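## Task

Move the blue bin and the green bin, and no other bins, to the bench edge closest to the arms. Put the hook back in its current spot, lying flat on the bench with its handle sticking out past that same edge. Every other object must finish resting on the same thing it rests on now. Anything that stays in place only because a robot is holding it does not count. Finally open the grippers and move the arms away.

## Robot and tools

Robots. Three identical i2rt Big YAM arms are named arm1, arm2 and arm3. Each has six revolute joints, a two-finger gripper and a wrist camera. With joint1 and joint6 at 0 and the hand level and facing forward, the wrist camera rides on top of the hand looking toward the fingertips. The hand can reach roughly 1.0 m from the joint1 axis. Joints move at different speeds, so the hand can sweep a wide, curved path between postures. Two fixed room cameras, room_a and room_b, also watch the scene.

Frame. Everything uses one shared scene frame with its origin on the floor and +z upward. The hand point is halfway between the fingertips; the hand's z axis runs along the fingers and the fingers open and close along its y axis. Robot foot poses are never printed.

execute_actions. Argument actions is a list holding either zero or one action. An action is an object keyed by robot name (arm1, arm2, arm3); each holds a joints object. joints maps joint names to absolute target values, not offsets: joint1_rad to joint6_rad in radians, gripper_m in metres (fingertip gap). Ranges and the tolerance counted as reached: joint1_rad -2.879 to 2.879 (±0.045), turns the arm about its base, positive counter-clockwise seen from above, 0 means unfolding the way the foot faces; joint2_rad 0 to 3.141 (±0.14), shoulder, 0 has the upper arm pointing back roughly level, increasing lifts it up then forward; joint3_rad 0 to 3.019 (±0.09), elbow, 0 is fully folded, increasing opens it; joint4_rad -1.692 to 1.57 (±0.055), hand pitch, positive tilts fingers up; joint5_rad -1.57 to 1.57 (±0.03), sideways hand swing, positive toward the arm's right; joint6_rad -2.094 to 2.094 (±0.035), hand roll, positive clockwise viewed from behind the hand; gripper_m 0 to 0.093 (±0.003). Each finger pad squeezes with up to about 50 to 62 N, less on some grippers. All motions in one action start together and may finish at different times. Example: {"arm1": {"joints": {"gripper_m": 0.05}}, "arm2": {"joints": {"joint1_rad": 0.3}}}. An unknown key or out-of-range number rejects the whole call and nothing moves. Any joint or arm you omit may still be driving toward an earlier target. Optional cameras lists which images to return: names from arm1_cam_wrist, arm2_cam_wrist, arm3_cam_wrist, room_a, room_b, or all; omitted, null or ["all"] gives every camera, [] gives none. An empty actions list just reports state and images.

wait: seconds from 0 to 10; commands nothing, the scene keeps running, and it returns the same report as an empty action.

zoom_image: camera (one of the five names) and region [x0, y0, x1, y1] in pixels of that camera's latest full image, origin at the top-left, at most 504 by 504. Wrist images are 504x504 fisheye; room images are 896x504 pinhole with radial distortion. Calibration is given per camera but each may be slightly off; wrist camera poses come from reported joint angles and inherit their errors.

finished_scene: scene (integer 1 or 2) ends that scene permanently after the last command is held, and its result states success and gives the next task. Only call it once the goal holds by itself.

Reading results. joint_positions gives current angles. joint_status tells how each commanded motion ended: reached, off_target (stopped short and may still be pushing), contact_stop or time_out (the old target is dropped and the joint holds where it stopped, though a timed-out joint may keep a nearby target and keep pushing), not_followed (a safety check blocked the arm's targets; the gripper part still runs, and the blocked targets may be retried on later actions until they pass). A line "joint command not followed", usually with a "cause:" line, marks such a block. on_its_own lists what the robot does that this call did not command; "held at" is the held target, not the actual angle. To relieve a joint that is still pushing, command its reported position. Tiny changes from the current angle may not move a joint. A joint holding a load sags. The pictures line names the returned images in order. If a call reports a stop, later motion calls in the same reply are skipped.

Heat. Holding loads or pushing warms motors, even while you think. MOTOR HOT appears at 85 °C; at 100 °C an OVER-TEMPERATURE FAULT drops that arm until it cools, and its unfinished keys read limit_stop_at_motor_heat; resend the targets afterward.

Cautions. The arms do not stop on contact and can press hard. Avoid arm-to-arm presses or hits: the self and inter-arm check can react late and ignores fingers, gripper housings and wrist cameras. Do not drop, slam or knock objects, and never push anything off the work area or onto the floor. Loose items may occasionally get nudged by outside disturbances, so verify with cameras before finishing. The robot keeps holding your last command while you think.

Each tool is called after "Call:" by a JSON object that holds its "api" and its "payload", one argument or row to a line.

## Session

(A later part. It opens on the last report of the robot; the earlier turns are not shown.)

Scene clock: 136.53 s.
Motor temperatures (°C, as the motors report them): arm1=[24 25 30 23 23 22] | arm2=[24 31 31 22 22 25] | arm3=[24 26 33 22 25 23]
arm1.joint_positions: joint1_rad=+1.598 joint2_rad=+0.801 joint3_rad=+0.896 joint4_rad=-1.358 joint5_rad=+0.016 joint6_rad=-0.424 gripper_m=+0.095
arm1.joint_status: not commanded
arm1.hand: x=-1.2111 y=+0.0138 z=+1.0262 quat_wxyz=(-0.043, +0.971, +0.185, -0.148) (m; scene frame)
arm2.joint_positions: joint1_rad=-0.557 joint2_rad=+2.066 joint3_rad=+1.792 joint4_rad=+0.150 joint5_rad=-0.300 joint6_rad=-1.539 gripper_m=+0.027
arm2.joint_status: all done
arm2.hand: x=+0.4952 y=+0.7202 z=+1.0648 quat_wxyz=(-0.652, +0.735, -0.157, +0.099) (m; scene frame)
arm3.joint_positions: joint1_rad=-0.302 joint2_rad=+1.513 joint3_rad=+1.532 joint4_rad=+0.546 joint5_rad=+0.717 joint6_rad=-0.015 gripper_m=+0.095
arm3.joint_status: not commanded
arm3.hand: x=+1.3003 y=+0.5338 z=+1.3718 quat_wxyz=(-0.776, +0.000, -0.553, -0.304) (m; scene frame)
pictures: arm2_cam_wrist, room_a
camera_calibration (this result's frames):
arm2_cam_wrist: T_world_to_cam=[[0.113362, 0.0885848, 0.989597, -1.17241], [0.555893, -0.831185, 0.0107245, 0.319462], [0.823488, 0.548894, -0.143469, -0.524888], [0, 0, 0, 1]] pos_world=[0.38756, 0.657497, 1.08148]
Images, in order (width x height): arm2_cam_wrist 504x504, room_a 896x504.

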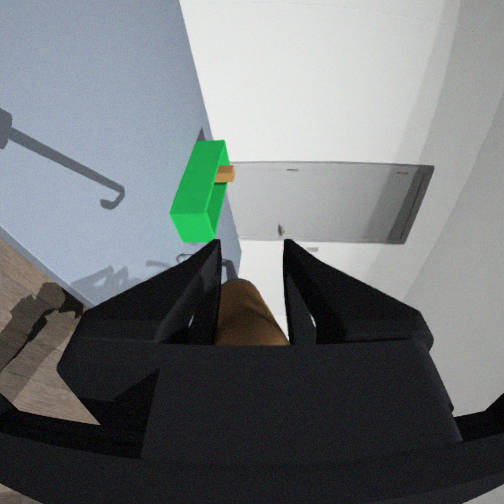

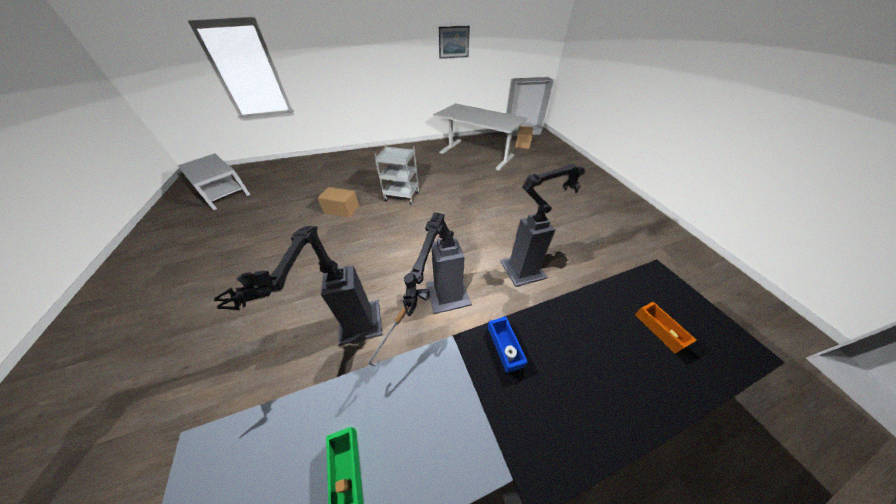

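Call:
{"api": "execute_actions", "payload": {
  "actions": [
    {"arm2":{"joints":{"joint5_rad":-0.67,"joint2_rad":2.2,"joint4_rad":0.55,"joint6_rad":0}}}
  ],
  "cameras": ["arm2_cam_wrist","room_a"]
}}

Call:
{"api": "execute_actions", "payload": {
  "actions": [
    {"arm2":{"joints":{"joint2_rad":2.42,"joint3_rad":1.85,"joint4_rad":0.68}}}
  ],
  "cameras": ["arm2_cam_wrist","room_a"]
}}

Scene clock: 144.13 s.
Motor temperatures (°C, as the motors report them): arm1=[24 25 30 23 23 22] | arm2=[24 31 32 22 22 25] | arm3=[24 26 33 22 25 23]
arm1.joint_positions: joint1_rad=+1.598 joint2_rad=+0.801 joint3_rad=+0.896 joint4_rad=-1.358 joint5_rad=+0.016 joint6_rad=-0.424 gripper_m=+0.095
arm1.joint_status: not commanded
arm1.hand: x=-1.2111 y=+0.0138 z=+1.0262 quat_wxyz=(-0.043, +0.971, +0.185, -0.148) (m; scene frame)
arm2.joint_positions: joint1_rad=-0.560 joint2_rad=+2.260 joint3_rad=+1.793 joint4_rad=+0.521 joint5_rad=-0.667 joint6_rad=-0.016 gripper_m=+0.027
arm2.joint_status: all done
arm2.hand: x=+0.4536 y=+0.7513 z=+0.9844 quat_wxyz=(-0.520, +0.506, -0.479, -0.494) (m; scene frame)
arm3.joint_positions: joint1_rad=-0.302 joint2_rad=+1.513 joint3_rad=+1.532 joint4_rad=+0.546 joint5_rad=+0.717 joint6_rad=-0.015 gripper_m=+0.095
arm3.joint_status: not commanded
arm3.hand: x=+1.3003 y=+0.5338 z=+1.3718 quat_wxyz=(-0.776, +0.000, -0.553, -0.304) (m; scene frame)
pictures: arm2_cam_wrist, room_a
camera_calibration (this result's frames):
arm2_cam_wrist: T_world_to_cam=[[0.999271, -0.00586157, 0.0377211, -0.484798], [0.028173, -0.553538, -0.832347, 1.22999], [0.0257589, 0.832803, -0.552969, 0.0324295], [0, 0, 0, 1]] pos_world=[0.448957, 0.650994, 1.05999]
Images, in order (width x height): arm2_cam_wrist 504x504, room_a 896x504.

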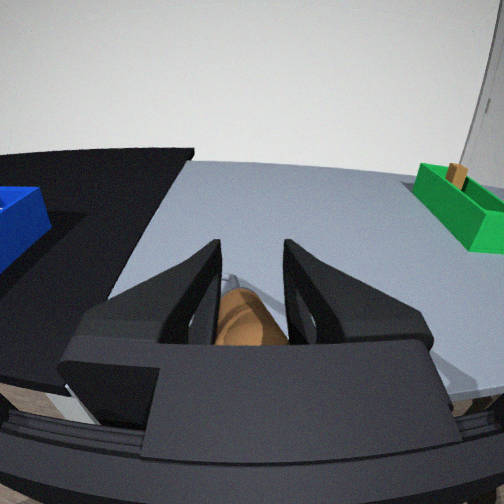

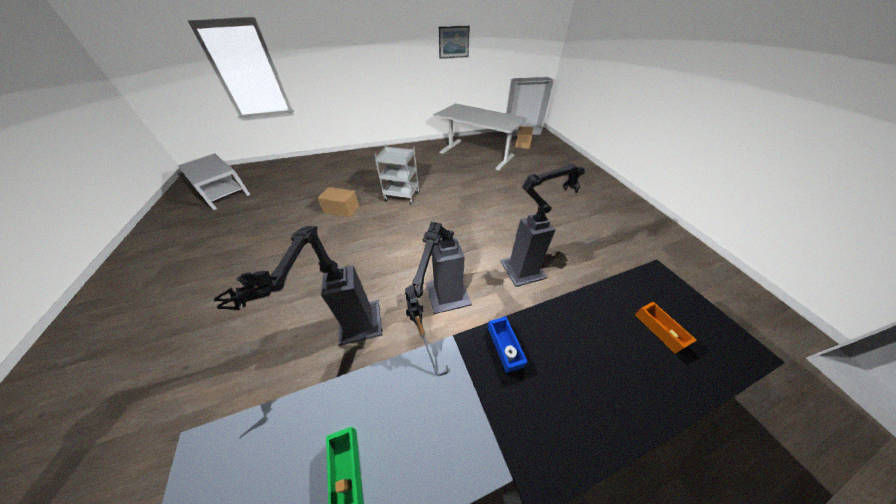

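Scene clock: 145.27 s.
Motor temperatures (°C, as the motors report them): arm1=[24 25 30 23 23 22] | arm2=[24 31 32 22 22 25] | arm3=[24 26 33 22 25 23]
arm1.joint_positions: joint1_rad=+1.598 joint2_rad=+0.801 joint3_rad=+0.896 joint4_rad=-1.358 joint5_rad=+0.016 joint6_rad=-0.424 gripper_m=+0.095
arm1.joint_status: not commanded
arm1.hand: x=-1.2111 y=+0.0138 z=+1.0262 quat_wxyz=(-0.043, +0.971, +0.185, -0.148) (m; scene frame)
arm2.joint_positions: joint1_rad=-0.560 joint2_rad=+2.456 joint3_rad=+1.809 joint4_rad=+0.667 joint5_rad=-0.670 joint6_rad=-0.007 gripper_m=+0.027
arm2.joint_status: all done
arm2.hand: x=+0.4579 y=+0.7550 z=+0.8571 quat_wxyz=(-0.505, +0.506, -0.493, -0.496) (m; scene frame)
arm3.joint_positions: joint1_rad=-0.302 joint2_rad=+1.513 joint3_rad=+1.532 joint4_rad=+0.546 joint5_rad=+0.717 joint6_rad=-0.015 gripper_m=+0.095
arm3.joint_status: not commanded
arm3.hand: x=+1.3003 y=+0.5338 z=+1.3718 quat_wxyz=(-0.776, +0.000, -0.553, -0.304) (m; scene frame)
pictures: arm2_cam_wrist, room_a
camera_calibration (this result's frames):
arm2_cam_wrist: T_world_to_cam=[[0.999963, -0.00208619, 0.00836131, -0.462272], [0.00563851, -0.575353, -0.817886, 1.1404], [0.00651697, 0.817902, -0.57532, -0.00197806], [0, 0, 0, 1]] pos_world=[0.455838, 0.656787, 0.935444]
Images, in order (width x height): arm2_cam_wrist 504x504, room_a 896x504.

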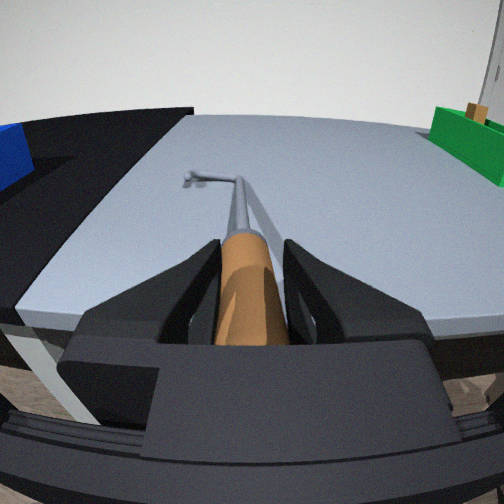

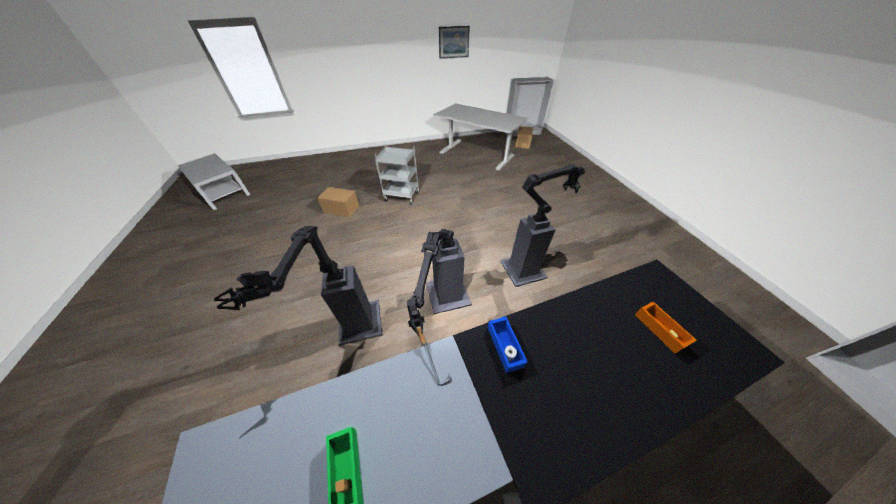

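Call:
{"api": "execute_actions", "payload": {
  "actions": [
    {"arm2":{"joints":{"joint2_rad":2.55,"joint3_rad":1.89,"joint4_rad":0.73}}}
  ],
  "cameras": ["arm2_cam_wrist","room_a"]
}}

Scene clock: 147.80 s.
Motor temperatures (°C, as the motors report them): arm1=[24 25 30 23 23 22] | arm2=[24 32 32 22 22 25] | arm3=[24 26 33 22 25 23]
arm1.joint_positions: joint1_rad=+1.598 joint2_rad=+0.801 joint3_rad=+0.896 joint4_rad=-1.358 joint5_rad=+0.016 joint6_rad=-0.424 gripper_m=+0.095
arm1.joint_status: not commanded
arm1.hand: x=-1.2111 y=+0.0138 z=+1.0262 quat_wxyz=(-0.043, +0.971, +0.185, -0.148) (m; scene frame)
arm2.joint_positions: joint1_rad=-0.560 joint2_rad=+2.552 joint3_rad=+1.854 joint4_rad=+0.727 joint5_rad=-0.671 joint6_rad=-0.006 gripper_m=+0.027
arm2.joint_status: all done
arm2.hand: x=+0.4606 y=+0.7576 z=+0.8103 quat_wxyz=(-0.508, +0.506, -0.490, -0.496) (m; scene frame)
arm3.joint_positions: joint1_rad=-0.302 joint2_rad=+1.513 joint3_rad=+1.532 joint4_rad=+0.546 joint5_rad=+0.717 joint6_rad=-0.015 gripper_m=+0.095
arm3.joint_status: not commanded
arm3.hand: x=+1.3003 y=+0.5338 z=+1.3718 quat_wxyz=(-0.776, +0.000, -0.553, -0.304) (m; scene frame)
pictures: arm2_cam_wrist, room_a
camera_calibration (this result's frames):
arm2_cam_wrist: T_world_to_cam=[[0.999922, -0.00166721, 0.0123943, -0.468122], [0.00923399, -0.569953, -0.821626, 1.10088], [0.008434, 0.821676, -0.569893, -0.0391786], [0, 0, 0, 1]] pos_world=[0.45825, 0.658861, 0.887986]
Images, in order (width x height): arm2_cam_wrist 504x504, room_a 896x504.

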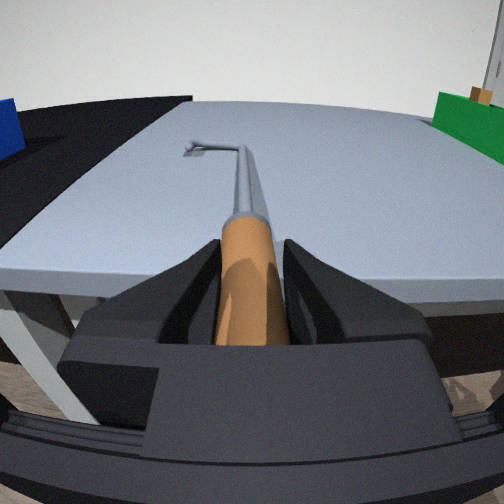

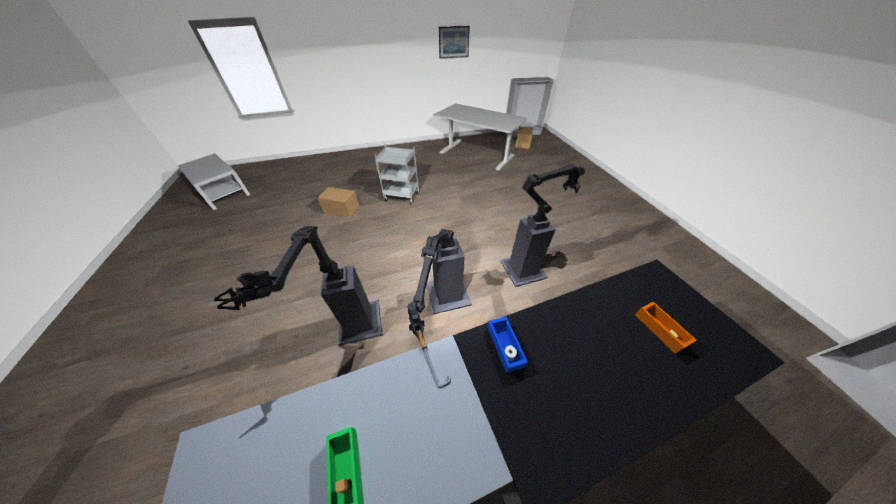

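Geometry matches the original grasp; releasing and handing over.

Call:
{"api": "execute_actions", "payload": {
  "actions": [
    {"arm2":{"joints":{"gripper_m":0.09}}}
  ],
  "cameras": ["arm2_cam_wrist"]
}}

Call:
{"api": "execute_actions", "payload": {
  "actions": [
    {"arm2":{"joints":{"joint2_rad":1.5,"joint3_rad":1.5}}}
  ],
  "cameras": []
}}

Call:
{"api": "execute_actions", "payload": {
  "actions": [
    {"arm2":{"joints":{"joint1_rad":0.9,"joint2_rad":0.9,"joint3_rad":0.9,"joint4_rad":0}},"arm3":{"joints":{"joint1_rad":0.2}}}
  ],
  "cameras": []
}}

Call:
{"api": "execute_actions", "payload": {
  "actions": [
    {"arm3":{"joints":{"joint1_rad":0.79,"joint2_rad":2.1,"joint3_rad":1.96}}}
  ],
  "cameras": []
}}

Call:
{"api": "execute_actions", "payload": {
  "actions": [
    {"arm3":{"joints":{"joint2_rad":2.47,"joint3_rad":2.045,"joint4_rad":0.6,"joint5_rad":0.7}}}
  ],
  "cameras": ["arm3_cam_wrist"]
}}

Scene clock: 152.63 s.
Motor temperatures (°C, as the motors report them): arm1=[24 25 30 23 23 22] | arm2=[24 32 32 22 22 25] | arm3=[24 26 33 22 25 23]
arm1.joint_positions: joint1_rad=+1.598 joint2_rad=+0.801 joint3_rad=+0.896 joint4_rad=-1.358 joint5_rad=+0.016 joint6_rad=-0.424 gripper_m=+0.095
arm1.joint_status: not commanded
arm1.hand: x=-1.2111 y=+0.0138 z=+1.0262 quat_wxyz=(-0.043, +0.971, +0.185, -0.148) (m; scene frame)
arm2.joint_positions: joint1_rad=-0.560 joint2_rad=+2.552 joint3_rad=+1.854 joint4_rad=+0.727 joint5_rad=-0.671 joint6_rad=-0.006 gripper_m=+0.090
arm2.joint_status: all done
arm2.hand: x=+0.4606 y=+0.7576 z=+0.8103 quat_wxyz=(-0.508, +0.506, -0.490, -0.496) (m; scene frame)
arm3.joint_positions: joint1_rad=-0.302 joint2_rad=+1.513 joint3_rad=+1.532 joint4_rad=+0.546 joint5_rad=+0.717 joint6_rad=-0.015 gripper_m=+0.095
arm3.joint_status: not commanded
arm3.hand: x=+1.3003 y=+0.5338 z=+1.3718 quat_wxyz=(-0.776, +0.000, -0.553, -0.304) (m; scene frame)
pictures: arm2_cam_wrist
camera_calibration (this result's frames):
arm2_cam_wrist: T_world_to_cam=[[0.999922, -0.00166721, 0.0123943, -0.468122], [0.00923399, -0.569953, -0.821626, 1.10088], [0.008434, 0.821676, -0.569893, -0.0391786], [0, 0, 0, 1]] pos_world=[0.45825, 0.658861, 0.887986]
Images, in order (width x height): arm2_cam_wrist 504x504.

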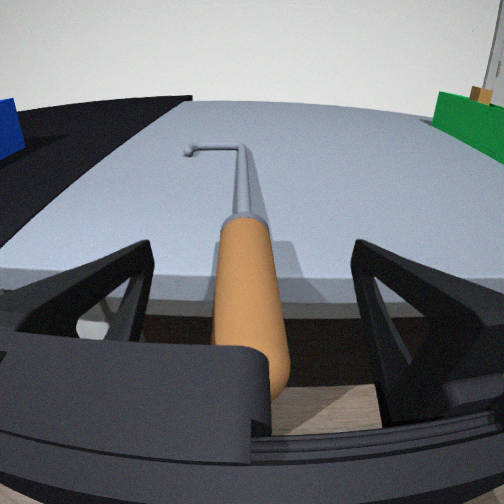

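Scene clock: 154.73 s.
Motor temperatures (°C, as the motors report them): arm1=[24 25 30 23 23 22] | arm2=[24 31 32 22 22 25] | arm3=[24 26 33 22 25 23]
arm1.joint_positions: joint1_rad=+1.598 joint2_rad=+0.801 joint3_rad=+0.896 joint4_rad=-1.358 joint5_rad=+0.016 joint6_rad=-0.424 gripper_m=+0.095
arm1.joint_status: not commanded
arm1.hand: x=-1.2111 y=+0.0138 z=+1.0262 quat_wxyz=(-0.043, +0.971, +0.185, -0.148) (m; scene frame)
arm2.joint_positions: joint1_rad=-0.560 joint2_rad=+1.507 joint3_rad=+1.484 joint4_rad=+0.732 joint5_rad=-0.670 joint6_rad=-0.006 gripper_m=+0.090
arm2.joint_status: all done
arm2.hand: x=+0.2915 y=+0.5540 z=+1.4075 quat_wxyz=(-0.711, +0.448, -0.225, -0.494) (m; scene frame)
arm3.joint_positions: joint1_rad=-0.302 joint2_rad=+1.513 joint3_rad=+1.532 joint4_rad=+0.546 joint5_rad=+0.717 joint6_rad=-0.015 gripper_m=+0.095
arm3.joint_status: not commanded
arm3.hand: x=+1.3003 y=+0.5338 z=+1.3718 quat_wxyz=(-0.776, +0.000, -0.553, -0.304) (m; scene frame)
pictures: none
No camera images: the call's "cameras" was empty. Leave "cameras" out to get every camera's image.

Scene clock: 156.47 s.
Motor temperatures (°C, as the motors report them): arm1=[24 25 30 23 23 22] | arm2=[24 31 32 22 22 25] | arm3=[24 26 33 22 25 23]
arm1.joint_positions: joint1_rad=+1.598 joint2_rad=+0.801 joint3_rad=+0.896 joint4_rad=-1.358 joint5_rad=+0.016 joint6_rad=-0.424 gripper_m=+0.095
arm1.joint_status: not commanded
arm1.hand: x=-1.2111 y=+0.0138 z=+1.0262 quat_wxyz=(-0.043, +0.971, +0.185, -0.148) (m; scene frame)
arm2.joint_positions: joint1_rad=+0.894 joint2_rad=+0.899 joint3_rad=+0.886 joint4_rad=+0.004 joint5_rad=-0.670 joint6_rad=-0.006 gripper_m=+0.090
arm2.joint_status: all done
arm2.hand: x=-0.3789 y=+0.2372 z=+1.2313 quat_wxyz=(-0.035, +0.710, -0.045, -0.702) (m; scene frame)
arm3.joint_positions: joint1_rad=+0.209 joint2_rad=+1.513 joint3_rad=+1.532 joint4_rad=+0.546 joint5_rad=+0.718 joint6_rad=-0.014 gripper_m=+0.095
arm3.joint_status: all done
arm3.hand: x=+0.9973 y=+0.6354 z=+1.3743 quat_wxyz=(-0.672, +0.136, -0.536, -0.492) (m; scene frame)
pictures: none
No camera images: the call's "cameras" was empty. Leave "cameras" out to get every camera's image.

Scene clock: 158.20 s.
Motor temperatures (°C, as the motors report them): arm1=[24 25 30 23 23 22] | arm2=[24 31 31 22 22 25] | arm3=[24 26 33 22 25 23]
arm1.joint_positions: joint1_rad=+1.598 joint2_rad=+0.801 joint3_rad=+0.896 joint4_rad=-1.358 joint5_rad=+0.016 joint6_rad=-0.424 gripper_m=+0.095
arm1.joint_status: not commanded
arm1.hand: x=-1.2111 y=+0.0138 z=+1.0262 quat_wxyz=(-0.043, +0.971, +0.185, -0.148) (m; scene frame)
arm2.joint_positions: joint1_rad=+0.894 joint2_rad=+0.899 joint3_rad=+0.886 joint4_rad=+0.004 joint5_rad=-0.670 joint6_rad=-0.006 gripper_m=+0.090
arm2.joint_status: not commanded
arm2.hand: x=-0.3789 y=+0.2372 z=+1.2313 quat_wxyz=(-0.035, +0.710, -0.045, -0.702) (m; scene frame)
arm3.joint_positions: joint1_rad=+0.783 joint2_rad=+2.125 joint3_rad=+1.908 joint4_rad=+0.551 joint5_rad=+0.719 joint6_rad=-0.013 gripper_m=+0.095
arm3.joint_status: all done
arm3.hand: x=+0.5044 y=+0.7273 z=+1.1513 quat_wxyz=(-0.510, +0.371, -0.495, -0.598) (m; scene frame)
pictures: none
No camera images: the call's "cameras" was empty. Leave "cameras" out to get every camera's image.

Scene clock: 159.63 s.
Motor temperatures (°C, as the motors report them): arm1=[24 25 30 23 23 22] | arm2=[24 31 31 22 22 25] | arm3=[24 26 33 22 25 23]
arm1.joint_positions: joint1_rad=+1.598 joint2_rad=+0.801 joint3_rad=+0.896 joint4_rad=-1.358 joint5_rad=+0.016 joint6_rad=-0.424 gripper_m=+0.095
arm1.joint_status: not commanded
arm1.hand: x=-1.2111 y=+0.0138 z=+1.0262 quat_wxyz=(-0.043, +0.971, +0.185, -0.148) (m; scene frame)
arm2.joint_positions: joint1_rad=+0.894 joint2_rad=+0.899 joint3_rad=+0.886 joint4_rad=+0.004 joint5_rad=-0.670 joint6_rad=-0.006 gripper_m=+0.090
arm2.joint_status: not commanded
arm2.hand: x=-0.3789 y=+0.2372 z=+1.2313 quat_wxyz=(-0.035, +0.710, -0.045, -0.702) (m; scene frame)
arm3.joint_positions: joint1_rad=+0.783 joint2_rad=+2.496 joint3_rad=+2.019 joint4_rad=+0.591 joint5_rad=+0.701 joint6_rad=-0.013 gripper_m=+0.095
arm3.joint_status: all done
arm3.hand: x=+0.4589 y=+0.7730 z=+0.9026 quat_wxyz=(-0.505, +0.458, -0.502, -0.532) (m; scene frame)
pictures: arm3_cam_wrist
camera_calibration (this result's frames):
arm3_cam_wrist: T_world_to_cam=[[0.998251, -0.0176688, -0.0564129, -0.392382], [-0.0575746, -0.507027, -0.860005, 1.19818], [-0.0134076, 0.861749, -0.507158, -0.0783982], [0, 0, 0, 1]] pos_world=[0.459629, 0.668136, 0.968543]
Images, in order (width x height): arm3_cam_wrist 504x504.

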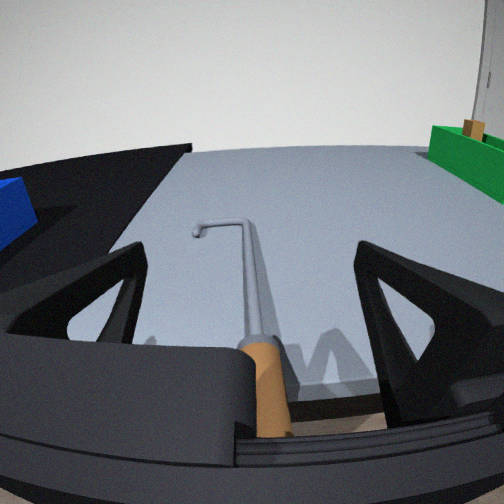

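Call:
{"api": "execute_actions", "payload": {
  "actions": [
    {"arm3":{"joints":{"joint2_rad":2.59,"joint3_rad":2.0,"joint4_rad":0.64}}}
  ],
  "cameras": ["arm3_cam_wrist"]
}}

Scene clock: 164.30 s.
Motor temperatures (°C, as the motors report them): arm1=[24 25 30 23 23 22] | arm2=[24 30 31 22 22 25] | arm3=[24 27 33 22 25 23]
arm1.joint_positions: joint1_rad=+1.598 joint2_rad=+0.801 joint3_rad=+0.896 joint4_rad=-1.358 joint5_rad=+0.016 joint6_rad=-0.424 gripper_m=+0.095
arm1.joint_status: not commanded
arm1.hand: x=-1.2111 y=+0.0138 z=+1.0262 quat_wxyz=(-0.043, +0.971, +0.185, -0.148) (m; scene frame)
arm2.joint_positions: joint1_rad=+0.894 joint2_rad=+0.899 joint3_rad=+0.886 joint4_rad=+0.004 joint5_rad=-0.670 joint6_rad=-0.006 gripper_m=+0.090
arm2.joint_status: not commanded
arm2.hand: x=-0.3789 y=+0.2372 z=+1.2313 quat_wxyz=(-0.035, +0.710, -0.045, -0.702) (m; scene frame)
arm3.joint_positions: joint1_rad=+0.783 joint2_rad=+2.573 joint3_rad=+1.998 joint4_rad=+0.629 joint5_rad=+0.701 joint6_rad=-0.013 gripper_m=+0.095
arm3.joint_status: all done
arm3.hand: x=+0.4615 y=+0.7681 z=+0.8312 quat_wxyz=(-0.503, +0.480, -0.504, -0.512) (m; scene frame)
pictures: arm3_cam_wrist
camera_calibration (this result's frames):
arm3_cam_wrist: T_world_to_cam=[[0.999679, -0.0184281, -0.0173994, -0.431571], [-0.0246448, -0.54663, -0.837012, 1.13054], [0.00591352, 0.837172, -0.546908, -0.0673104], [0, 0, 0, 1]] pos_world=[0.459692, 0.666382, 0.90195]
Images, in order (width x height): arm3_cam_wrist 504x504.

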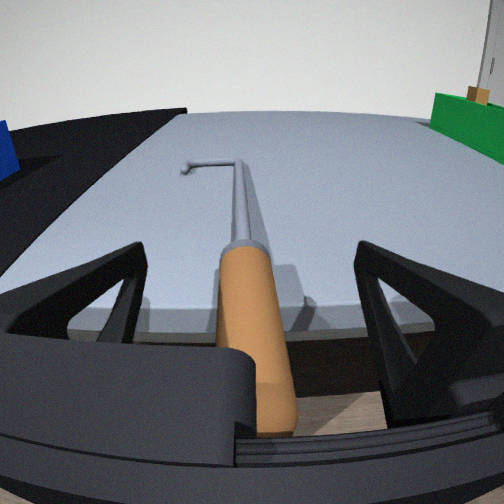

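Call:
{"api": "execute_actions", "payload": {
  "actions": [
    {"arm3":{"joints":{"joint2_rad":2.62}}}
  ],
  "cameras": ["arm3_cam_wrist"]
}}

Call:
{"api": "execute_actions", "payload": {
  "actions": [
    {"arm3":{"joints":{"gripper_m":0}}}
  ],
  "cameras": ["arm3_cam_wrist"]
}}

Call:
{"api": "execute_actions", "payload": {
  "actions": [
    {"arm3":{"joints":{"joint2_rad":2.49,"joint4_rad":0.58}}}
  ],
  "cameras": []
}}

Call:
{"api": "execute_actions", "payload": {
  "actions": [
    {"arm3":{"joints":{"joint6_rad":-1.57}}}
  ],
  "cameras": ["arm3_cam_wrist","room_a"]
}}

Scene clock: 167.80 s.
Motor temperatures (°C, as the motors report them): arm1=[24 25 30 23 23 22] | arm2=[24 30 31 22 22 25] | arm3=[24 27 33 22 25 23]
arm1.joint_positions: joint1_rad=+1.598 joint2_rad=+0.801 joint3_rad=+0.896 joint4_rad=-1.358 joint5_rad=+0.016 joint6_rad=-0.424 gripper_m=+0.095
arm1.joint_status: not commanded
arm1.hand: x=-1.2111 y=+0.0138 z=+1.0262 quat_wxyz=(-0.043, +0.971, +0.185, -0.148) (m; scene frame)
arm2.joint_positions: joint1_rad=+0.894 joint2_rad=+0.899 joint3_rad=+0.886 joint4_rad=+0.004 joint5_rad=-0.670 joint6_rad=-0.006 gripper_m=+0.090
arm2.joint_status: not commanded
arm2.hand: x=-0.3789 y=+0.2372 z=+1.2313 quat_wxyz=(-0.035, +0.710, -0.045, -0.702) (m; scene frame)
arm3.joint_positions: joint1_rad=+0.783 joint2_rad=+2.584 joint3_rad=+1.998 joint4_rad=+0.629 joint5_rad=+0.701 joint6_rad=-0.013 gripper_m=+0.095
arm3.joint_status: all done
arm3.hand: x=+0.4617 y=+0.7675 z=+0.8214 quat_wxyz=(-0.503, +0.484, -0.505, -0.508) (m; scene frame)
pictures: arm3_cam_wrist
camera_calibration (this result's frames):
arm3_cam_wrist: T_world_to_cam=[[0.999779, -0.0183698, -0.0102325, -0.437998], [-0.018695, -0.553775, -0.832456, 1.12107], [0.00962555, 0.832464, -0.553996, -0.0644402], [0, 0, 0, 1]] pos_world=[0.45948, 0.666417, 0.893057]
Images, in order (width x height): arm3_cam_wrist 504x504.

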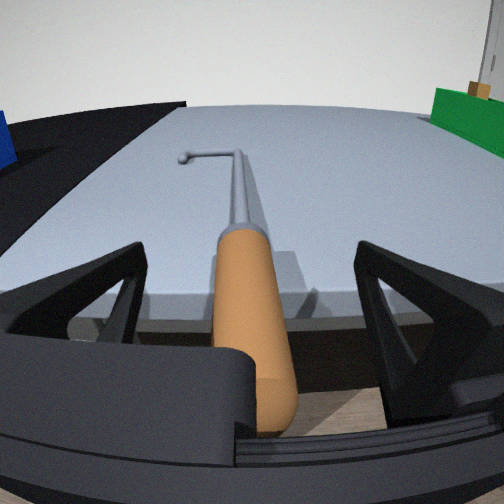

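Scene clock: 168.53 s.
Motor temperatures (°C, as the motors report them): arm1=[24 25 30 23 23 22] | arm2=[24 30 31 22 22 25] | arm3=[24 27 33 22 25 23]
arm1.joint_positions: joint1_rad=+1.598 joint2_rad=+0.801 joint3_rad=+0.896 joint4_rad=-1.358 joint5_rad=+0.016 joint6_rad=-0.424 gripper_m=+0.095
arm1.joint_status: not commanded
arm1.hand: x=-1.2111 y=+0.0138 z=+1.0262 quat_wxyz=(-0.043, +0.971, +0.185, -0.148) (m; scene frame)
arm2.joint_positions: joint1_rad=+0.894 joint2_rad=+0.899 joint3_rad=+0.886 joint4_rad=+0.004 joint5_rad=-0.670 joint6_rad=-0.006 gripper_m=+0.090
arm2.joint_status: not commanded
arm2.hand: x=-0.3789 y=+0.2372 z=+1.2313 quat_wxyz=(-0.035, +0.710, -0.045, -0.702) (m; scene frame)
arm3.joint_positions: joint1_rad=+0.783 joint2_rad=+2.584 joint3_rad=+1.998 joint4_rad=+0.629 joint5_rad=+0.701 joint6_rad=-0.012 gripper_m=+0.027
arm3.joint_status: gripper_m off_target (ended at +0.027, target +0.000)
arm3.hand: x=+0.4614 y=+0.7673 z=+0.8215 quat_wxyz=(-0.502, +0.484, -0.505, -0.509) (m; scene frame)
pictures: arm3_cam_wrist
camera_calibration (this result's frames):
arm3_cam_wrist: T_world_to_cam=[[0.999774, -0.0175761, -0.0120007, -0.436799], [-0.0197249, -0.55351, -0.832609, 1.12143], [0.00799148, 0.832657, -0.553731, -0.0638465], [0, 0, 0, 1]] pos_world=[0.45933, 0.666205, 0.893113]
Images, in order (width x height): arm3_cam_wrist 504x504.

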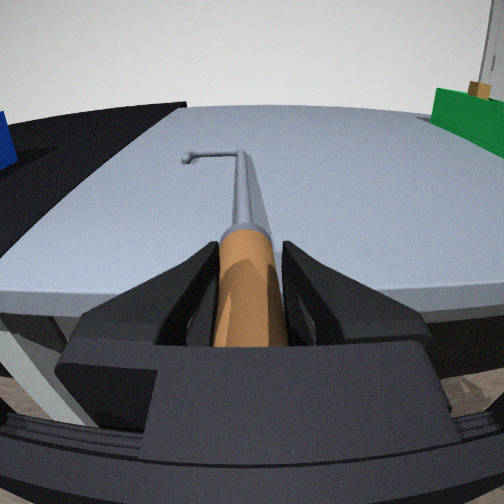

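Scene clock: 169.57 s.
Motor temperatures (°C, as the motors report them): arm1=[24 25 30 23 23 22] | arm2=[24 30 31 22 22 25] | arm3=[24 28 32 22 25 23]
arm1.joint_positions: joint1_rad=+1.598 joint2_rad=+0.801 joint3_rad=+0.896 joint4_rad=-1.358 joint5_rad=+0.016 joint6_rad=-0.424 gripper_m=+0.095
arm1.joint_status: not commanded
arm1.hand: x=-1.2111 y=+0.0138 z=+1.0262 quat_wxyz=(-0.043, +0.971, +0.185, -0.148) (m; scene frame)
arm2.joint_positions: joint1_rad=+0.894 joint2_rad=+0.899 joint3_rad=+0.886 joint4_rad=+0.004 joint5_rad=-0.670 joint6_rad=-0.006 gripper_m=+0.090
arm2.joint_status: not commanded
arm2.hand: x=-0.3789 y=+0.2372 z=+1.2313 quat_wxyz=(-0.035, +0.710, -0.045, -0.702) (m; scene frame)
arm3.joint_positions: joint1_rad=+0.783 joint2_rad=+2.547 joint3_rad=+1.993 joint4_rad=+0.571 joint5_rad=+0.701 joint6_rad=-0.007 gripper_m=+0.027
arm3.joint_status: all done
arm3.hand: x=+0.4609 y=+0.7685 z=+0.8393 quat_wxyz=(-0.500, +0.492, -0.507, -0.501) (m; scene frame)
pictures: none
No camera images: the call's "cameras" was empty. Leave "cameras" out to get every camera's image.

Scene clock: 171.73 s.
Motor temperatures (°C, as the motors report them): arm1=[24 25 30 23 23 22] | arm2=[24 30 31 22 22 25] | arm3=[24 28 32 22 25 23]
arm1.joint_positions: joint1_rad=+1.598 joint2_rad=+0.801 joint3_rad=+0.896 joint4_rad=-1.358 joint5_rad=+0.016 joint6_rad=-0.424 gripper_m=+0.095
arm1.joint_status: not commanded
arm1.hand: x=-1.2111 y=+0.0138 z=+1.0262 quat_wxyz=(-0.043, +0.971, +0.185, -0.148) (m; scene frame)
arm2.joint_positions: joint1_rad=+0.894 joint2_rad=+0.899 joint3_rad=+0.886 joint4_rad=+0.004 joint5_rad=-0.670 joint6_rad=-0.006 gripper_m=+0.090
arm2.joint_status: not commanded
arm2.hand: x=-0.3789 y=+0.2372 z=+1.2313 quat_wxyz=(-0.035, +0.710, -0.045, -0.702) (m; scene frame)
arm3.joint_positions: joint1_rad=+0.784 joint2_rad=+2.523 joint3_rad=+1.993 joint4_rad=+0.574 joint5_rad=+0.696 joint6_rad=-1.549 gripper_m=+0.027
arm3.joint_status: all done
arm3.hand: x=+0.4592 y=+0.7689 z=+0.8615 quat_wxyz=(-0.715, +0.698, -0.025, -0.019) (m; scene frame)
pictures: arm3_cam_wrist, room_a
camera_calibration (this result's frames):
arm3_cam_wrist: T_world_to_cam=[[0.0457582, -0.0270137, 0.998587, -0.859371], [0.814119, -0.578279, -0.0529489, 0.12004], [0.578893, 0.815392, -0.00446862, -0.765047], [0, 0, 0, 1]] pos_world=[0.384477, 0.670015, 0.861095]
Images, in order (width x height): arm3_cam_wrist 504x504, room_a 896x504.

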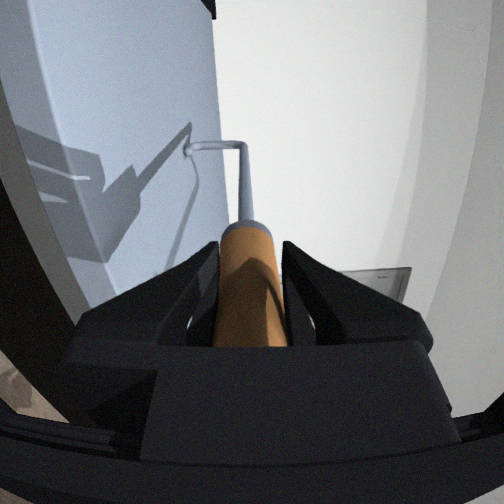

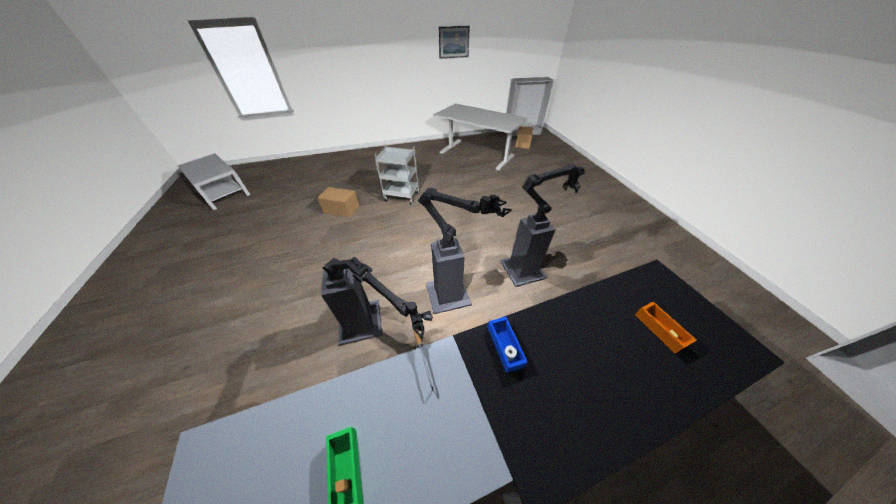

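Call:
{"api": "execute_actions", "payload": {
  "actions": [
    {"arm3":{"joints":{"joint2_rad":2.1,"joint3_rad":1.85,"joint4_rad":0.47}}}
  ],
  "cameras": []
}}

Call:
{"api": "execute_actions", "payload": {
  "actions": [
    {"arm3":{"joints":{"joint1_rad":0.42,"joint5_rad":0.35}}}
  ],
  "cameras": []
}}

Call:
{"api": "execute_actions", "payload": {
  "actions": [
    {"arm3":{"joints":{"joint1_rad":0.06,"joint5_rad":0,"joint3_rad":1.76}}}
  ],
  "cameras": ["arm3_cam_wrist","room_a"]
}}

Scene clock: 175.60 s.
Motor temperatures (°C, as the motors report them): arm1=[24 25 30 23 23 22] | arm2=[24 30 31 22 22 25] | arm3=[24 28 32 22 25 23]
arm1.joint_positions: joint1_rad=+1.598 joint2_rad=+0.801 joint3_rad=+0.896 joint4_rad=-1.358 joint5_rad=+0.016 joint6_rad=-0.424 gripper_m=+0.095
arm1.joint_status: not commanded
arm1.hand: x=-1.2111 y=+0.0138 z=+1.0262 quat_wxyz=(-0.043, +0.971, +0.185, -0.148) (m; scene frame)
arm2.joint_positions: joint1_rad=+0.894 joint2_rad=+0.899 joint3_rad=+0.886 joint4_rad=+0.004 joint5_rad=-0.670 joint6_rad=-0.006 gripper_m=+0.090
arm2.joint_status: not commanded
arm2.hand: x=-0.3789 y=+0.2372 z=+1.2313 quat_wxyz=(-0.035, +0.710, -0.045, -0.702) (m; scene frame)
arm3.joint_positions: joint1_rad=+0.784 joint2_rad=+2.117 joint3_rad=+1.823 joint4_rad=+0.443 joint5_rad=+0.701 joint6_rad=-1.554 gripper_m=+0.027
arm3.joint_status: all done
arm3.hand: x=+0.5005 y=+0.7255 z=+1.0893 quat_wxyz=(-0.742, +0.668, -0.049, -0.039) (m; scene frame)
pictures: none
No camera images: the call's "cameras" was empty. Leave "cameras" out to get every camera's image.

Scene clock: 177.67 s.
Motor temperatures (°C, as the motors report them): arm1=[24 25 30 23 23 22] | arm2=[24 30 31 22 22 25] | arm3=[24 28 32 22 25 23]
arm1.joint_positions: joint1_rad=+1.598 joint2_rad=+0.801 joint3_rad=+0.896 joint4_rad=-1.358 joint5_rad=+0.016 joint6_rad=-0.424 gripper_m=+0.095
arm1.joint_status: not commanded
arm1.hand: x=-1.2111 y=+0.0138 z=+1.0262 quat_wxyz=(-0.043, +0.971, +0.185, -0.148) (m; scene frame)
arm2.joint_positions: joint1_rad=+0.894 joint2_rad=+0.899 joint3_rad=+0.886 joint4_rad=+0.004 joint5_rad=-0.670 joint6_rad=-0.006 gripper_m=+0.090
arm2.joint_status: not commanded
arm2.hand: x=-0.3789 y=+0.2372 z=+1.2313 quat_wxyz=(-0.035, +0.710, -0.045, -0.702) (m; scene frame)
arm3.joint_positions: joint1_rad=+0.426 joint2_rad=+2.117 joint3_rad=+1.823 joint4_rad=+0.443 joint5_rad=+0.352 joint6_rad=-1.554 gripper_m=+0.027
arm3.joint_status: all done
arm3.hand: x=+0.7242 y=+0.8489 z=+1.0897 quat_wxyz=(-0.751, +0.659, -0.036, -0.020) (m; scene frame)
pictures: none
No camera images: the call's "cameras" was empty. Leave "cameras" out to get every camera's image.

Scene clock: 179.70 s.
Motor temperatures (°C, as the motors report them): arm1=[24 25 30 23 23 22] | arm2=[24 30 31 22 22 25] | arm3=[24 28 33 22 25 23]
arm1.joint_positions: joint1_rad=+1.598 joint2_rad=+0.801 joint3_rad=+0.896 joint4_rad=-1.358 joint5_rad=+0.016 joint6_rad=-0.424 gripper_m=+0.095
arm1.joint_status: not commanded
arm1.hand: x=-1.2111 y=+0.0138 z=+1.0262 quat_wxyz=(-0.043, +0.971, +0.185, -0.148) (m; scene frame)
arm2.joint_positions: joint1_rad=+0.894 joint2_rad=+0.899 joint3_rad=+0.886 joint4_rad=+0.004 joint5_rad=-0.670 joint6_rad=-0.006 gripper_m=+0.090
arm2.joint_status: not commanded
arm2.hand: x=-0.3789 y=+0.2372 z=+1.2313 quat_wxyz=(-0.035, +0.710, -0.045, -0.702) (m; scene frame)
arm3.joint_positions: joint1_rad=+0.065 joint2_rad=+2.129 joint3_rad=+1.733 joint4_rad=+0.435 joint5_rad=+0.002 joint6_rad=-1.547 gripper_m=+0.027
arm3.joint_status: all done
arm3.hand: x=+0.9783 y=+0.8788 z=+1.0210 quat_wxyz=(-0.717, +0.697, -0.024, -0.001) (m; scene frame)
pictures: arm3_cam_wrist, room_a
camera_calibration (this result's frames):
arm3_cam_wrist: T_world_to_cam=[[0.018233, -0.0315592, 0.999336, -1.0093], [0.800547, -0.598332, -0.0335015, -0.2195], [0.598992, 0.800626, 0.0143552, -1.18037], [0, 0, 0, 1]] pos_world=[0.901153, 0.781846, 1.01822]
Images, in order (width x height): arm3_cam_wrist 504x504, room_a 896x504.

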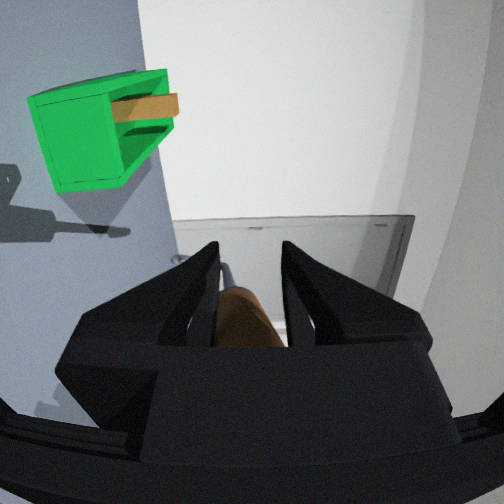

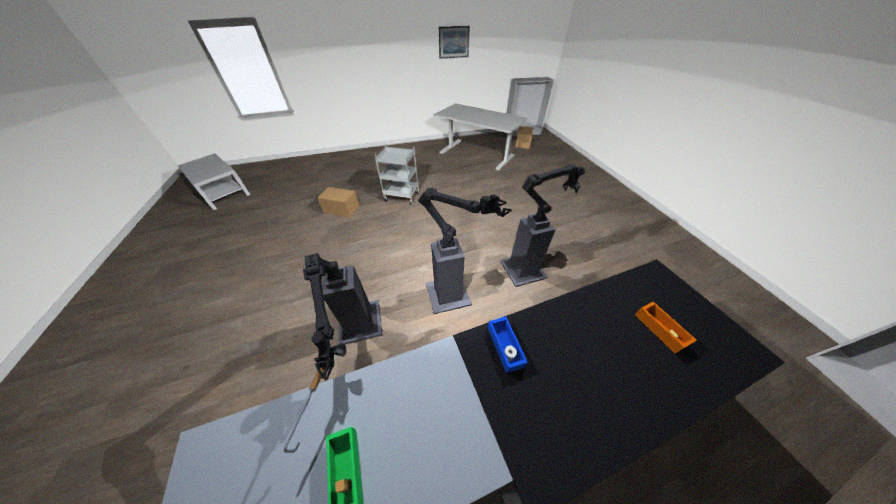

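Call:
{"api": "execute_actions", "payload": {
  "actions": [
    {"arm3":{"joints":{"joint2_rad":1.75,"joint3_rad":1.15,"joint4_rad":0.7}}}
  ],
  "cameras": []
}}

Call:
{"api": "execute_actions", "payload": {
  "actions": [
    {"arm3":{"joints":{"joint6_rad":0}}}
  ],
  "cameras": []
}}

Call:
{"api": "execute_actions", "payload": {
  "actions": [
    {"arm3":{"joints":{"joint2_rad":2.03,"joint3_rad":1.12,"joint4_rad":0.96}}}
  ],
  "cameras": ["arm3_cam_wrist","room_a"]
}}

Scene clock: 186.10 s.
Motor temperatures (°C, as the motors report them): arm1=[24 25 30 23 23 22] | arm2=[24 29 31 22 22 25] | arm3=[24 28 33 22 25 23]
arm1.joint_positions: joint1_rad=+1.598 joint2_rad=+0.801 joint3_rad=+0.896 joint4_rad=-1.358 joint5_rad=+0.016 joint6_rad=-0.424 gripper_m=+0.095
arm1.joint_status: not commanded
arm1.hand: x=-1.2111 y=+0.0138 z=+1.0262 quat_wxyz=(-0.043, +0.971, +0.185, -0.148) (m; scene frame)
arm2.joint_positions: joint1_rad=+0.894 joint2_rad=+0.899 joint3_rad=+0.886 joint4_rad=+0.004 joint5_rad=-0.670 joint6_rad=-0.006 gripper_m=+0.090
arm2.joint_status: not commanded
arm2.hand: x=-0.3789 y=+0.2372 z=+1.2313 quat_wxyz=(-0.035, +0.710, -0.045, -0.702) (m; scene frame)
arm3.joint_positions: joint1_rad=+0.065 joint2_rad=+1.772 joint3_rad=+1.122 joint4_rad=+0.665 joint5_rad=+0.000 joint6_rad=-1.543 gripper_m=+0.027
arm3.joint_status: all done
arm3.hand: x=+0.9726 y=+0.7145 z=+1.0052 quat_wxyz=(-0.708, +0.706, -0.025, -0.003) (m; scene frame)
pictures: none
No camera images: the call's "cameras" was empty. Leave "cameras" out to get every camera's image.

Scene clock: 188.23 s.
Motor temperatures (°C, as the motors report them): arm1=[24 25 30 23 23 22] | arm2=[24 29 31 22 22 25] | arm3=[24 28 33 22 25 23]
arm1.joint_positions: joint1_rad=+1.598 joint2_rad=+0.801 joint3_rad=+0.896 joint4_rad=-1.358 joint5_rad=+0.016 joint6_rad=-0.424 gripper_m=+0.095
arm1.joint_status: not commanded
arm1.hand: x=-1.2111 y=+0.0138 z=+1.0262 quat_wxyz=(-0.043, +0.971, +0.185, -0.148) (m; scene frame)
arm2.joint_positions: joint1_rad=+0.894 joint2_rad=+0.899 joint3_rad=+0.886 joint4_rad=+0.004 joint5_rad=-0.670 joint6_rad=-0.006 gripper_m=+0.090
arm2.joint_status: not commanded
arm2.hand: x=-0.3789 y=+0.2372 z=+1.2313 quat_wxyz=(-0.035, +0.710, -0.045, -0.702) (m; scene frame)
arm3.joint_positions: joint1_rad=+0.061 joint2_rad=+1.771 joint3_rad=+1.122 joint4_rad=+0.679 joint5_rad=+0.003 joint6_rad=-0.022 gripper_m=+0.026
arm3.joint_status: all done
arm3.hand: x=+0.9762 y=+0.7142 z=+1.0091 quat_wxyz=(-0.517, +0.488, -0.502, -0.492) (m; scene frame)
pictures: none
No camera images: the call's "cameras" was empty. Leave "cameras" out to get every camera's image.

Scene clock: 189.57 s.
Motor temperatures (°C, as the motors report them): arm1=[24 25 30 23 23 22] | arm2=[24 29 31 22 22 25] | arm3=[24 28 33 22 25 23]
arm1.joint_positions: joint1_rad=+1.598 joint2_rad=+0.801 joint3_rad=+0.896 joint4_rad=-1.358 joint5_rad=+0.016 joint6_rad=-0.424 gripper_m=+0.095
arm1.joint_status: not commanded
arm1.hand: x=-1.2111 y=+0.0138 z=+1.0262 quat_wxyz=(-0.043, +0.971, +0.185, -0.148) (m; scene frame)
arm2.joint_positions: joint1_rad=+0.894 joint2_rad=+0.899 joint3_rad=+0.886 joint4_rad=+0.004 joint5_rad=-0.670 joint6_rad=-0.006 gripper_m=+0.090
arm2.joint_status: not commanded
arm2.hand: x=-0.3789 y=+0.2372 z=+1.2313 quat_wxyz=(-0.035, +0.710, -0.045, -0.702) (m; scene frame)
arm3.joint_positions: joint1_rad=+0.061 joint2_rad=+2.037 joint3_rad=+1.115 joint4_rad=+0.950 joint5_rad=-0.002 joint6_rad=-0.011 gripper_m=+0.026
arm3.joint_status: all done
arm3.hand: x=+0.9745 y=+0.7285 z=+0.8854 quat_wxyz=(-0.512, +0.487, -0.504, -0.496) (m; scene frame)
pictures: arm3_cam_wrist, room_a
camera_calibration (this result's frames):
arm3_cam_wrist: T_world_to_cam=[[0.999188, -0.0373861, 0.0150091, -0.95862], [-0.00843696, -0.558489, -0.829469, 1.15313], [0.039393, 0.828669, -0.558351, -0.0238728], [0, 0, 0, 1]] pos_world=[0.968511, 0.627952, 0.95754]
Images, in order (width x height): arm3_cam_wrist 504x504, room_a 896x504.

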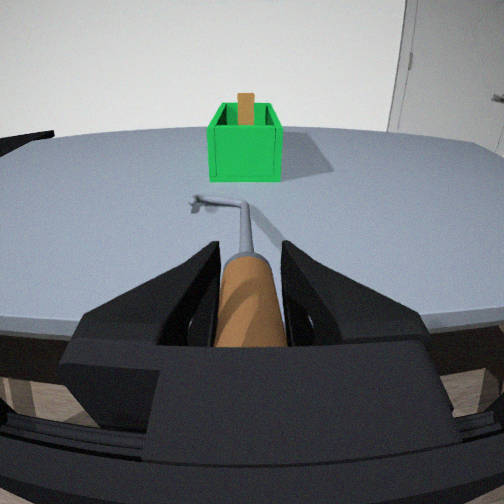

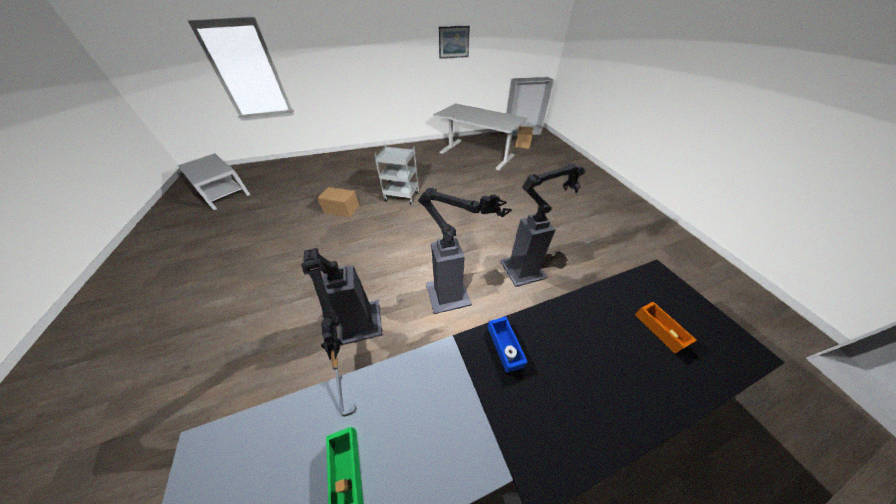

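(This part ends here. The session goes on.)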